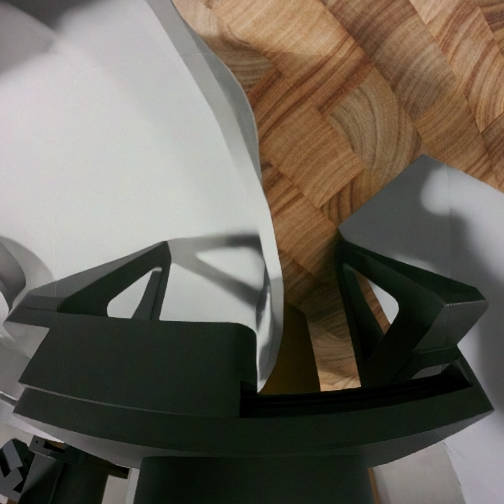

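>>> {"fn": "execute_actions", "kwargs": {"actions": [{"arm1":{"joints":{"joint2_rad":2.67,"joint4_rad":0.04,"gripper_m":0}},"arm6":{"joints":{"joint2_rad":2.55,"joint3_rad":0.95,"joint4_rad":0.03,"gripper_m":0}},"arm5":{"joints":{"joint1_rad":0.01,"joint6_rad":-0.9,"gripper_m":0}},"arm2":{"joints":{"joint1_rad":0.025,"joint6_rad":0.97,"gripper_m":0}}}], "cameras": ["cam_high"]}}

Scene clock: 46.33 s.
Joint torques (N m, as the arm reports them, + toward a larger angle): arm1=[  1.46 -14.43  -0.45  -0.67  -0.1   -0.49] | arm2=[ -2.75 -10.72   1.99   0.94   0.42  -0.55] | arm3=[-1.14  3.11  9.68  1.83  0.1   0.02] | arm4=[-0.53  5.07 10.16  2.13  0.01  0.06] | arm5=[  3.06 -16.57  -3.13   0.45  -0.39   0.15] | arm6=[ -0.23 -16.96  -1.27  -0.84   0.32   0.11]
arm1.joint_positions: joint1_rad=-0.031 joint2_rad=+2.668 joint3_rad=+1.061 joint4_rad=+0.052 joint5_rad=-0.001 joint6_rad=-0.894 gripper_m=+0.002
arm1.joint_status: all done
arm1.hand: x=+0.3590 y=+0.0866 z=+0.3163 quat_wxyz=(-0.002, -0.407, -0.913, +0.006) (m; scene frame)
arm2.joint_positions: joint1_rad=+0.047 joint2_rad=+2.407 joint3_rad=+0.888 joint4_rad=-0.055 joint5_rad=-0.010 joint6_rad=+1.031 gripper_m=+0.002
arm2.joint_status: joint6_rad time_out (moved -0.002 of -0.062); the others done
arm2.on_its_own: joint6_rad reads +1.031 and still pushes toward +0.970 since a time_out
arm2.hand: x=+0.0879 y=+0.1124 z=+0.3108 quat_wxyz=(+0.003, -0.930, -0.367, -0.005) (m; scene frame)
arm3.joint_positions: joint1_rad=-0.389 joint2_rad=+0.609 joint3_rad=+1.467 joint4_rad=-1.241 joint5_rad=+0.190 joint6_rad=+0.489 gripper_m=+0.095
arm3.joint_status: not commanded
arm3.hand: x=-0.5848 y=+0.3358 z=+1.2613 quat_wxyz=(-0.331, -0.810, -0.181, +0.449) (m; scene frame)
arm4.joint_positions: joint1_rad=+0.896 joint2_rad=+0.532 joint3_rad=+1.318 joint4_rad=-1.422 joint5_rad=-0.044 joint6_rad=-0.500 gripper_m=+0.094
arm4.joint_status: not commanded
arm4.hand: x=-0.6682 y=-0.0414 z=+1.1039 quat_wxyz=(-0.330, +0.839, -0.311, -0.299) (m; scene frame)
arm5.joint_positions: joint1_rad=+0.006 joint2_rad=+2.894 joint3_rad=+0.997 joint4_rad=+0.332 joint5_rad=+0.006 joint6_rad=-0.911 gripper_m=+0.002
arm5.joint_status: all done
arm5.hand: x=+0.0654 y=-0.1774 z=+0.3076 quat_wxyz=(-0.005, +0.917, -0.398, +0.000) (m; scene frame)
arm6.joint_positions: joint1_rad=+0.000 joint2_rad=+2.549 joint3_rad=+0.957 joint4_rad=+0.044 joint5_rad=-0.004 joint6_rad=+1.154 gripper_m=+0.002
arm6.joint_status: all done
arm6.hand: x=+0.3488 y=-0.1700 z=+0.3142 quat_wxyz=(+0.000, +0.356, -0.934, -0.006) (m; scene frame)
pictures: cam_high
Images, in order (width x height): cam_high 504x504.

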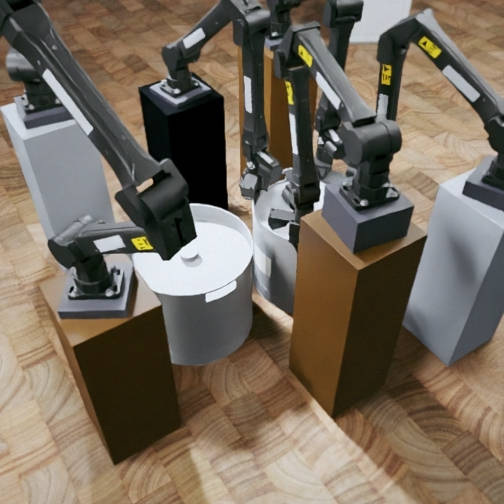

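>>> {"fn": "execute_actions", "kwargs": {"actions": [{"arm1":{"joints":{"joint2_rad":2.406,"joint3_rad":0.976,"joint4_rad":-0.017,"joint6_rad":-0.894}},"arm2":{"joints":{"joint1_rad":0.047,"joint2_rad":2.14,"joint3_rad":0.831,"joint4_rad":-0.131,"joint6_rad":1.03}},"arm5":{"joints":{"joint2_rad":2.66,"joint3_rad":0.862,"joint4_rad":0.295}},"arm6":{"joints":{"joint2_rad":2.286,"joint3_rad":0.895,"joint4_rad":-0.054}}}], "cameras": ["cam_high"]}}

>>> {"fn": "execute_actions", "kwargs": {"actions": [{"arm1":{"joints":{"joint2_rad":2.17,"joint3_rad":0.874,"joint4_rad":-0.139}},"arm2":{"joints":{"joint2_rad":1.892,"joint3_rad":0.784,"joint4_rad":-0.317}},"arm5":{"joints":{"joint2_rad":2.416,"joint3_rad":0.706,"joint4_rad":0.213}},"arm6":{"joints":{"joint2_rad":2.042,"joint3_rad":0.817,"joint4_rad":-0.208}}}], "cameras": ["cam_high","arm2_cam_wrist"]}}

Scene clock: 50.23 s.
Joint torques (N m, as the arm reports them, + toward a larger angle): arm1=[  1.39 -22.28   0.91  -0.36  -0.47  -0.1 ] | arm2=[ -1.01 -19.97   3.24   0.45   0.32  -0.11] | arm3=[-1.13  3.17  9.7   1.85  0.11  0.02] | arm4=[-0.43  4.98 10.15  2.15  0.02  0.05] | arm5=[  2.13 -25.96  -5.22   0.6   -0.01   0.13] | arm6=[  0.33 -25.58   0.92  -0.43   0.08   0.09]
arm1.joint_positions: joint1_rad=-0.031 joint2_rad=+2.516 joint3_rad=+0.963 joint4_rad=-0.012 joint5_rad=+0.008 joint6_rad=-0.875 gripper_m=+0.001
arm1.joint_status: all done
arm1.hand: x=+0.3580 y=+0.0899 z=+0.3705 quat_wxyz=(+0.003, -0.416, -0.909, +0.002) (m; scene frame)
arm2.joint_positions: joint1_rad=+0.047 joint2_rad=+2.246 joint3_rad=+0.811 joint4_rad=-0.130 joint5_rad=-0.007 joint6_rad=+1.047 gripper_m=+0.002
arm2.joint_status: all done
arm2.hand: x=+0.0870 y=+0.1149 z=+0.3635 quat_wxyz=(-0.001, -0.933, -0.360, -0.003) (m; scene frame)
arm3.joint_positions: joint1_rad=-0.389 joint2_rad=+0.609 joint3_rad=+1.467 joint4_rad=-1.241 joint5_rad=+0.190 joint6_rad=+0.489 gripper_m=+0.095
arm3.joint_status: not commanded
arm3.hand: x=-0.5848 y=+0.3358 z=+1.2613 quat_wxyz=(-0.331, -0.810, -0.181, +0.449) (m; scene frame)
arm4.joint_positions: joint1_rad=+0.896 joint2_rad=+0.532 joint3_rad=+1.318 joint4_rad=-1.422 joint5_rad=-0.044 joint6_rad=-0.500 gripper_m=+0.094
arm4.joint_status: not commanded
arm4.hand: x=-0.6682 y=-0.0414 z=+1.1039 quat_wxyz=(-0.330, +0.839, -0.311, -0.299) (m; scene frame)
arm5.joint_positions: joint1_rad=+0.006 joint2_rad=+2.745 joint3_rad=+0.889 joint4_rad=+0.290 joint5_rad=-0.001 joint6_rad=-0.909 gripper_m=+0.002
arm5.joint_status: all done
arm5.hand: x=+0.0654 y=-0.1711 z=+0.3596 quat_wxyz=(-0.004, +0.917, -0.400, -0.003) (m; scene frame)
arm6.joint_positions: joint1_rad=+0.000 joint2_rad=+2.390 joint3_rad=+0.887 joint4_rad=-0.041 joint5_rad=+0.001 joint6_rad=+1.151 gripper_m=+0.002
arm6.joint_status: all done
arm6.hand: x=+0.3473 y=-0.1634 z=+0.3688 quat_wxyz=(-0.003, +0.357, -0.934, -0.007) (m; scene frame)
pictures: cam_high
Images, in order (width x height): cam_high 504x504.

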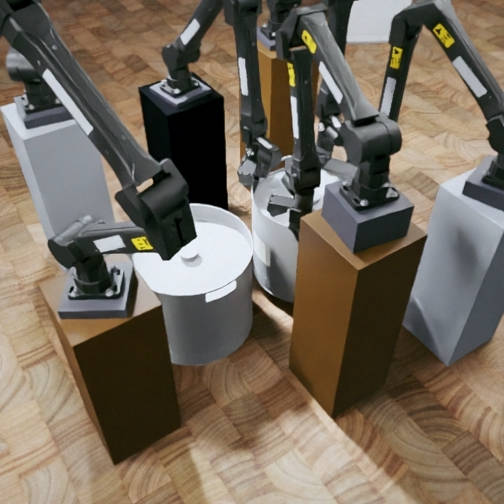

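Scene clock: 51.37 s.
Joint torques (N m, as the arm reports them, + toward a larger angle): arm1=[  1.62 -21.24   3.11  -0.29  -0.51  -0.08] | arm2=[ -0.92 -18.33   6.66   0.59   0.16  -0.12] | arm3=[-1.16  3.13  9.68  1.86  0.11  0.02] | arm4=[-0.63  5.04 10.1   2.17  0.01  0.05] | arm5=[  2.53 -23.97  -3.16   0.38   0.02   0.13] | arm6=[ -0.3  -23.81   3.46  -0.29   0.13   0.19]
arm1.joint_positions: joint1_rad=-0.031 joint2_rad=+2.272 joint3_rad=+0.848 joint4_rad=-0.137 joint5_rad=+0.010 joint6_rad=-0.875 gripper_m=+0.001
arm1.joint_status: all done
arm1.hand: x=+0.3576 y=+0.0900 z=+0.4533 quat_wxyz=(+0.003, -0.416, -0.909, +0.004) (m; scene frame)
arm2.joint_positions: joint1_rad=+0.047 joint2_rad=+1.987 joint3_rad=+0.750 joint4_rad=-0.318 joint5_rad=-0.004 joint6_rad=+1.047 gripper_m=+0.002
arm2.joint_status: all done
arm2.hand: x=+0.0868 y=+0.1130 z=+0.4468 quat_wxyz=(-0.005, -0.933, -0.360, -0.001) (m; scene frame)
arm3.joint_positions: joint1_rad=-0.389 joint2_rad=+0.609 joint3_rad=+1.467 joint4_rad=-1.241 joint5_rad=+0.190 joint6_rad=+0.489 gripper_m=+0.095
arm3.joint_status: not commanded
arm3.hand: x=-0.5848 y=+0.3358 z=+1.2613 quat_wxyz=(-0.331, -0.810, -0.181, +0.449) (m; scene frame)
arm4.joint_positions: joint1_rad=+0.896 joint2_rad=+0.532 joint3_rad=+1.318 joint4_rad=-1.422 joint5_rad=-0.044 joint6_rad=-0.500 gripper_m=+0.094
arm4.joint_status: not commanded
arm4.hand: x=-0.6682 y=-0.0414 z=+1.1039 quat_wxyz=(-0.330, +0.839, -0.311, -0.299) (m; scene frame)
arm5.joint_positions: joint1_rad=+0.007 joint2_rad=+2.492 joint3_rad=+0.721 joint4_rad=+0.207 joint5_rad=-0.002 joint6_rad=-0.909 gripper_m=+0.002
arm5.joint_status: all done
arm5.hand: x=+0.0652 y=-0.1719 z=+0.4433 quat_wxyz=(-0.005, +0.917, -0.399, -0.004) (m; scene frame)
arm6.joint_positions: joint1_rad=+0.000 joint2_rad=+2.132 joint3_rad=+0.793 joint4_rad=-0.205 joint5_rad=+0.000 joint6_rad=+1.150 gripper_m=+0.002
arm6.joint_status: all done
arm6.hand: x=+0.3473 y=-0.1650 z=+0.4535 quat_wxyz=(-0.003, +0.358, -0.934, -0.007) (m; scene frame)
pictures: arm2_cam_wrist, cam_high
Images, in order (width x height): arm2_cam_wrist 504x504, cam_high 504x504.

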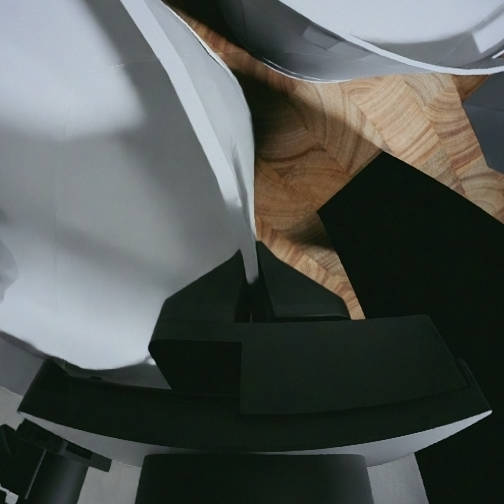

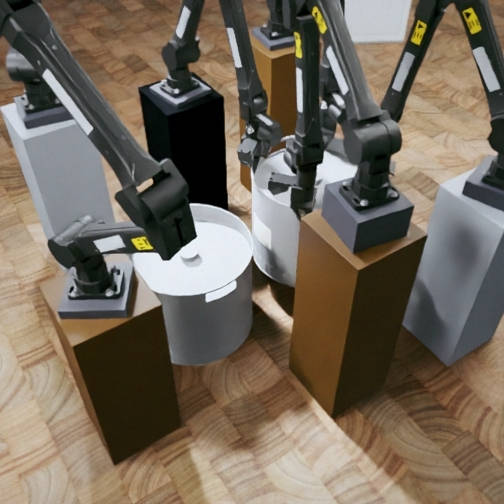

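>>> {"fn": "execute_actions", "kwargs": {"actions": [{"arm1":{"joints":{"joint2_rad":1.945,"joint3_rad":0.826,"joint4_rad":-0.314}},"arm2":{"joints":{"joint2_rad":1.67,"joint3_rad":0.798,"joint4_rad":-0.546}},"arm5":{"joints":{"joint2_rad":2.15,"joint3_rad":0.599,"joint4_rad":0.056}},"arm6":{"joints":{"joint2_rad":1.817,"joint3_rad":0.798,"joint4_rad":-0.412}},"arm4":{"joints":{"joint1_rad":-0.03,"joint2_rad":1.1,"joint3_rad":0.568,"joint4_rad":-1.0,"joint5_rad":0,"joint6_rad":-0.59}},"arm3":{"joints":{"joint1_rad":0.6,"joint2_rad":1.2,"joint3_rad":0.856,"joint4_rad":-1.2,"joint5_rad":0,"joint6_rad":-0.98}}}], "cameras": []}}

>>> {"fn": "execute_actions", "kwargs": {"actions": [{"arm1":{"joints":{"joint2_rad":1.688,"joint3_rad":0.832,"joint4_rad":-0.56}},"arm2":{"joints":{"joint2_rad":1.45,"joint3_rad":0.872,"joint4_rad":-0.824}},"arm5":{"joints":{"joint2_rad":1.803,"joint3_rad":0.548,"joint4_rad":-0.217}},"arm6":{"joints":{"joint2_rad":1.567,"joint3_rad":0.834,"joint4_rad":-0.678}},"arm4":{"joints":{"joint2_rad":1.65,"joint4_rad":-0.5}},"arm3":{"joints":{"joint1_rad":0.71,"joint2_rad":1.8,"joint4_rad":-0.7}}}], "cameras": []}}

>>> {"fn": "execute_actions", "kwargs": {"actions": [{"arm1":{"joints":{"joint2_rad":1.452,"joint3_rad":0.916,"joint4_rad":-0.86}},"arm2":{"joints":{"joint2_rad":1.28,"joint3_rad":1.018,"joint4_rad":-1.126}},"arm5":{"joints":{"joint2_rad":1.436,"joint3_rad":0.594,"joint4_rad":-0.6}},"arm6":{"joints":{"joint2_rad":1.36,"joint3_rad":0.952,"joint4_rad":-0.985}},"arm4":{"joints":{"joint2_rad":2.072,"joint4_rad":-0.057}},"arm3":{"joints":{"joint2_rad":2.3,"joint4_rad":-0.118}}}], "cameras": ["cam_high","arm3_cam_wrist","arm4_cam_wrist"]}}

Scene clock: 56.93 s.
Joint torques (N m, as the arm reports them, + toward a larger angle): arm1=[  1.41 -19.96   5.62  -0.34  -0.64  -0.12] | arm2=[ -1.05 -16.89  10.13   0.31   0.    -0.12] | arm3=[ 0.12 -6.22  8.5   0.68 -0.08 -0.06] | arm4=[-1.2  -2.05  8.58  0.94 -0.04 -0.05] | arm5=[  3.46 -23.3   -1.27   0.25   0.1    0.14] | arm6=[ -0.7  -21.09   5.93  -0.11   0.14   0.15]
arm1.joint_positions: joint1_rad=-0.031 joint2_rad=+2.043 joint3_rad=+0.788 joint4_rad=-0.309 joint5_rad=+0.013 joint6_rad=-0.875 gripper_m=+0.001
arm1.joint_status: all done
arm1.hand: x=+0.3571 y=+0.0912 z=+0.5290 quat_wxyz=(+0.005, -0.416, -0.909, +0.003) (m; scene frame)
arm2.joint_positions: joint1_rad=+0.047 joint2_rad=+1.761 joint3_rad=+0.748 joint4_rad=-0.542 joint5_rad=+0.000 joint6_rad=+1.047 gripper_m=+0.002
arm2.joint_status: all done
arm2.hand: x=+0.0863 y=+0.1125 z=+0.5237 quat_wxyz=(-0.005, -0.933, -0.360, +0.001) (m; scene frame)
arm3.joint_positions: joint1_rad=+0.593 joint2_rad=+1.213 joint3_rad=+0.860 joint4_rad=-1.211 joint5_rad=+0.001 joint6_rad=-0.969 gripper_m=+0.095
arm3.joint_status: all done
arm3.hand: x=-0.3002 y=+0.2399 z=+0.7937 quat_wxyz=(-0.006, -0.066, -0.998, +0.000) (m; scene frame)
arm4.joint_positions: joint1_rad=-0.027 joint2_rad=+1.110 joint3_rad=+0.566 joint4_rad=-1.010 joint5_rad=+0.001 joint6_rad=-0.581 gripper_m=+0.094
arm4.joint_status: all done
arm4.hand: x=-0.4539 y=-0.0259 z=+0.6575 quat_wxyz=(-0.010, +0.704, -0.710, +0.007) (m; scene frame)
arm5.joint_positions: joint1_rad=+0.008 joint2_rad=+2.226 joint3_rad=+0.608 joint4_rad=+0.058 joint5_rad=-0.003 joint6_rad=-0.909 gripper_m=+0.002
arm5.joint_status: all done
arm5.hand: x=+0.0649 y=-0.1714 z=+0.5201 quat_wxyz=(-0.006, +0.917, -0.399, -0.005) (m; scene frame)
arm6.joint_positions: joint1_rad=+0.000 joint2_rad=+1.897 joint3_rad=+0.760 joint4_rad=-0.411 joint5_rad=+0.000 joint6_rad=+1.149 gripper_m=+0.002
arm6.joint_status: all done
arm6.hand: x=+0.3471 y=-0.1658 z=+0.5312 quat_wxyz=(-0.002, +0.359, -0.934, -0.005) (m; scene frame)
pictures: none
No camera images: the call's "cameras" was empty. Leave "cameras" out to get every camera's image.

Scene clock: 58.23 s.
Joint torques (N m, as the arm reports them, + toward a larger angle): arm1=[  1.66 -18.24   9.07  -0.32  -0.49  -0.12] | arm2=[ -0.89 -14.65  14.93  -0.28   0.03  -0.1 ] | arm3=[-0.12 -9.67  5.04  0.59 -0.08 -0.05] | arm4=[-1.31 -4.32  4.88  0.89 -0.06 -0.04] | arm5=[  1.82 -22.34   3.1   -0.18   0.17   0.07] | arm6=[ -0.34 -17.88  11.25  -1.     0.3    0.07]
arm1.joint_positions: joint1_rad=-0.031 joint2_rad=+1.783 joint3_rad=+0.776 joint4_rad=-0.555 joint5_rad=+0.009 joint6_rad=-0.873 gripper_m=+0.001
arm1.joint_status: all done
arm1.hand: x=+0.3577 y=+0.0913 z=+0.6188 quat_wxyz=(+0.003, -0.417, -0.909, +0.004) (m; scene frame)
arm2.joint_positions: joint1_rad=+0.047 joint2_rad=+1.529 joint3_rad=+0.793 joint4_rad=-0.801 joint5_rad=-0.001 joint6_rad=+1.047 gripper_m=+0.002
arm2.joint_status: all done
arm2.hand: x=+0.0864 y=+0.1129 z=+0.6138 quat_wxyz=(-0.014, -0.933, -0.360, +0.002) (m; scene frame)
arm3.joint_positions: joint1_rad=+0.708 joint2_rad=+1.796 joint3_rad=+0.860 joint4_rad=-0.713 joint5_rad=+0.001 joint6_rad=-0.970 gripper_m=+0.095
arm3.joint_status: all done
arm3.hand: x=-0.2301 y=+0.2034 z=+0.5946 quat_wxyz=(+0.018, -0.008, -0.999, -0.035) (m; scene frame)
arm4.joint_positions: joint1_rad=-0.027 joint2_rad=+1.638 joint3_rad=+0.566 joint4_rad=-0.509 joint5_rad=+0.001 joint6_rad=-0.581 gripper_m=+0.094
arm4.joint_status: all done
arm4.hand: x=-0.4244 y=+0.0145 z=+0.5237 quat_wxyz=(+0.003, +0.704, -0.710, +0.009) (m; scene frame)
arm5.joint_positions: joint1_rad=+0.009 joint2_rad=+1.885 joint3_rad=+0.540 joint4_rad=-0.209 joint5_rad=-0.005 joint6_rad=-0.906 gripper_m=+0.002
arm5.joint_status: all done
arm5.hand: x=+0.0648 y=-0.1698 z=+0.6095 quat_wxyz=(-0.009, +0.917, -0.399, -0.007) (m; scene frame)
arm6.joint_positions: joint1_rad=+0.000 joint2_rad=+1.633 joint3_rad=+0.760 joint4_rad=-0.657 joint5_rad=-0.003 joint6_rad=+1.151 gripper_m=+0.002
arm6.joint_status: all done
arm6.hand: x=+0.3475 y=-0.1696 z=+0.6222 quat_wxyz=(-0.002, +0.358, -0.934, -0.014) (m; scene frame)
pictures: none
No camera images: the call's "cameras" was empty. Leave "cameras" out to get every camera's image.

Scene clock: 60.47 s.
Joint torques (N m, as the arm reports them, + toward a larger angle): arm1=[  1.62 -16.84  14.31  -2.08  -0.64  -0.13] | arm2=[ -0.56 -14.37  18.11  -0.51   0.27  -0.06] | arm3=[ -0.11 -11.43   0.96   0.75  -0.08  -0.04] | arm4=[-1.22 -5.98  1.12  0.9  -0.04 -0.05] | arm5=[  2.43 -22.     9.51  -1.05   0.06   0.18] | arm6=[ -0.64 -17.69  14.78  -0.97  -0.36   0.11]
arm1.joint_positions: joint1_rad=-0.031 joint2_rad=+1.545 joint3_rad=+0.819 joint4_rad=-0.819 joint5_rad=+0.013 joint6_rad=-0.873 gripper_m=+0.001
arm1.joint_status: joint3_rad time_out (moved +0.043 of +0.140); the others done
arm1.on_its_own: joint3_rad reads +0.819 and still pushes toward +0.916 since a time_out
arm1.hand: x=+0.3575 y=+0.0933 z=+0.7126 quat_wxyz=(+0.003, -0.417, -0.909, +0.012) (m; scene frame)
arm2.joint_positions: joint1_rad=+0.043 joint2_rad=+1.366 joint3_rad=+0.922 joint4_rad=-1.096 joint5_rad=-0.006 joint6_rad=+1.041 gripper_m=+0.002
arm2.joint_status: joint3_rad time_out (moved +0.130 of +0.225); the others done
arm2.on_its_own: joint3_rad reads +0.922 and still pushes toward +1.018 since a time_out
arm2.hand: x=+0.0856 y=+0.1134 z=+0.7097 quat_wxyz=(-0.013, -0.933, -0.360, -0.001) (m; scene frame)
arm3.joint_positions: joint1_rad=+0.708 joint2_rad=+2.300 joint3_rad=+0.856 joint4_rad=-0.132 joint5_rad=+0.001 joint6_rad=-0.970 gripper_m=+0.095
arm3.joint_status: all done
arm3.hand: x=-0.2328 y=+0.2114 z=+0.4057 quat_wxyz=(-0.003, -0.008, -1.000, -0.005) (m; scene frame)
arm4.joint_positions: joint1_rad=-0.027 joint2_rad=+2.060 joint3_rad=+0.566 joint4_rad=-0.066 joint5_rad=+0.001 joint6_rad=-0.581 gripper_m=+0.094
arm4.joint_status: all done
arm4.hand: x=-0.4249 y=+0.0103 z=+0.4072 quat_wxyz=(-0.007, +0.704, -0.710, +0.007) (m; scene frame)
arm5.joint_positions: joint1_rad=+0.011 joint2_rad=+1.534 joint3_rad=+0.553 joint4_rad=-0.566 joint5_rad=-0.003 joint6_rad=-0.909 gripper_m=+0.002
arm5.joint_status: all done
arm5.hand: x=+0.0650 y=-0.1694 z=+0.7062 quat_wxyz=(-0.012, +0.918, -0.397, -0.007) (m; scene frame)
arm6.joint_positions: joint1_rad=+0.005 joint2_rad=+1.423 joint3_rad=+0.855 joint4_rad=-0.962 joint5_rad=+0.011 joint6_rad=+1.156 gripper_m=+0.002
arm6.joint_status: joint3_rad time_out (moved +0.095 of +0.192); the others done
arm6.on_its_own: joint3_rad reads +0.855 and still pushes toward +0.952 since a time_out
arm6.hand: x=+0.3483 y=-0.1718 z=+0.7202 quat_wxyz=(-0.008, +0.358, -0.934, -0.014) (m; scene frame)
pictures: arm3_cam_wrist, arm4_cam_wrist, cam_high
joint command not followed: on one or more control steps a check withheld the commanded joint targets of the arm1 arm, and it was not sent them on those steps.
cause: the commanded joint targets would bring a part of the robot too close to another arm (this arm's wrist (the part past joint 4) and the other arm's wrist (the part past joint 4)); next, command targets that bring no part of the robot closer to that arm.
Images, in order (width x height): arm3_cam_wrist 504x504, arm4_cam_wrist 504x504, cam_high 504x504.

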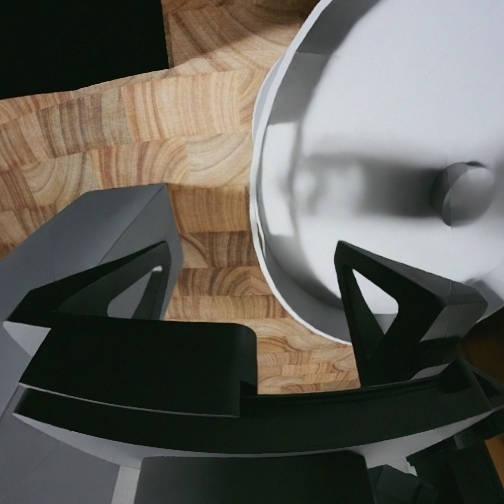

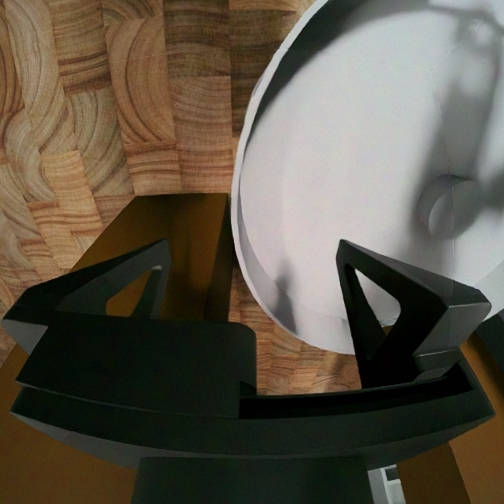

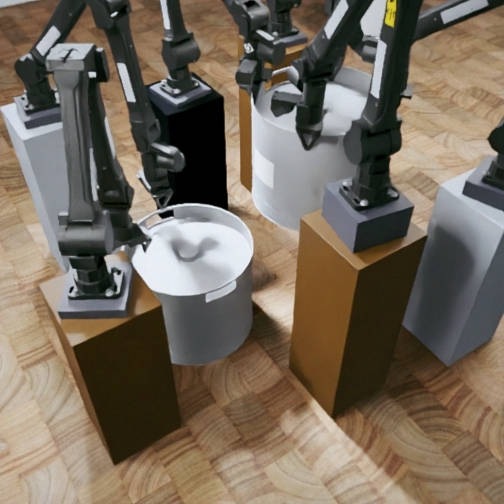

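>>> {"fn": "execute_actions", "kwargs": {"actions": [{"arm1":{"joints":{"joint1_rad":-0.318,"joint2_rad":1.495,"joint3_rad":0.985,"joint4_rad":-0.872,"joint6_rad":-1.161}},"arm2":{"joints":{"joint1_rad":-0.265,"joint2_rad":1.233,"joint3_rad":0.976,"joint4_rad":-1.127,"joint6_rad":0.735}},"arm5":{"joints":{"joint1_rad":0.379,"joint2_rad":1.482,"joint3_rad":0.667,"joint4_rad":-0.613,"joint6_rad":-0.539}},"arm6":{"joints":{"joint1_rad":0.24,"joint2_rad":1.485,"joint3_rad":1.129,"joint4_rad":-1.008,"joint6_rad":1.39}},"arm4":{"joints":{"joint1_rad":1.7}},"arm3":{"joints":{"joint1_rad":0.3,"joint3_rad":0.7}}}], "cameras": []}}

>>> {"fn": "execute_actions", "kwargs": {"actions": [{"arm1":{"joints":{"joint1_rad":-0.557,"joint2_rad":1.589,"joint3_rad":1.133,"joint4_rad":-0.909,"joint6_rad":-1.4}},"arm2":{"joints":{"joint1_rad":-0.581,"joint2_rad":1.271,"joint3_rad":1.016,"joint4_rad":-1.125,"joint6_rad":0.419}},"arm5":{"joints":{"joint1_rad":0.674,"joint2_rad":1.573,"joint3_rad":0.819,"joint4_rad":-0.654,"joint6_rad":-0.244}},"arm6":{"joints":{"joint1_rad":0.413,"joint2_rad":1.643,"joint3_rad":1.376,"joint4_rad":-1.071,"joint6_rad":1.563}},"arm3":{"joints":{"joint1_rad":-0.9}}}], "cameras": ["cam_high"]}}

Scene clock: 66.70 s.
Joint torques (N m, as the arm reports them, + toward a larger angle): arm1=[  1.33 -18.13  14.61  -1.64  -0.63   0.25] | arm2=[ -0.44 -14.35  16.86   0.1   -0.14   0.16] | arm3=[-0.24 -9.77 -0.74  0.2  -0.08 -0.05] | arm4=[-1.03 -6.13  0.51  0.62 -0.02 -0.04] | arm5=[  2.51 -19.98  12.6   -0.94   0.17   0.13] | arm6=[ -0.46 -21.22  16.03  -1.04   0.11   0.04]
arm1.joint_positions: joint1_rad=-0.326 joint2_rad=+1.593 joint3_rad=+0.885 joint4_rad=-0.842 joint5_rad=+0.013 joint6_rad=-1.174 gripper_m=+0.001
arm1.joint_status: joint3_rad time_out (moved +0.065 of +0.166); the others done
arm1.on_its_own: joint3_rad reads +0.885 and still pushes toward +0.985 since a time_out
arm1.hand: x=+0.2440 y=+0.1082 z=+0.7144 quat_wxyz=(+0.007, -0.414, -0.910, +0.008) (m; scene frame)
arm2.joint_positions: joint1_rad=-0.270 joint2_rad=+1.326 joint3_rad=+0.896 joint4_rad=-1.115 joint5_rad=+0.003 joint6_rad=+0.725 gripper_m=+0.002
arm2.joint_status: all done
arm2.hand: x=-0.0275 y=+0.1222 z=+0.7138 quat_wxyz=(-0.008, -0.932, -0.361, +0.007) (m; scene frame)
arm3.joint_positions: joint1_rad=+0.300 joint2_rad=+2.300 joint3_rad=+0.698 joint4_rad=-0.123 joint5_rad=+0.001 joint6_rad=-0.971 gripper_m=+0.095
arm3.joint_status: all done
arm3.hand: x=-0.3896 y=+0.2508 z=+0.4045 quat_wxyz=(+0.026, -0.209, -0.975, -0.075) (m; scene frame)
arm4.joint_positions: joint1_rad=+1.703 joint2_rad=+2.060 joint3_rad=+0.572 joint4_rad=-0.059 joint5_rad=+0.000 joint6_rad=-0.582 gripper_m=+0.094
arm4.joint_status: all done
arm4.hand: x=-0.8574 y=-0.1074 z=+0.4027 quat_wxyz=(-0.001, +0.997, +0.076, -0.004) (m; scene frame)
arm5.joint_positions: joint1_rad=+0.379 joint2_rad=+1.564 joint3_rad=+0.596 joint4_rad=-0.581 joint5_rad=-0.005 joint6_rad=-0.546 gripper_m=+0.002
arm5.joint_status: all done
arm5.hand: x=-0.0459 y=-0.1578 z=+0.7077 quat_wxyz=(-0.009, +0.919, -0.395, -0.011) (m; scene frame)
arm6.joint_positions: joint1_rad=+0.246 joint2_rad=+1.566 joint3_rad=+1.020 joint4_rad=-0.985 joint5_rad=+0.001 joint6_rad=+1.383 gripper_m=+0.002
arm6.joint_status: joint3_rad time_out (moved +0.165 of +0.274); the others done
arm6.on_its_own: joint3_rad reads +1.020 and still pushes toward +1.129 since a time_out
arm6.hand: x=+0.2357 y=-0.1593 z=+0.7206 quat_wxyz=(+0.001, +0.364, -0.931, -0.013) (m; scene frame)
pictures: none
No camera images: the call's "cameras" was empty. Leave "cameras" out to get every camera's image.

not run: a stop came earlier in this reply.


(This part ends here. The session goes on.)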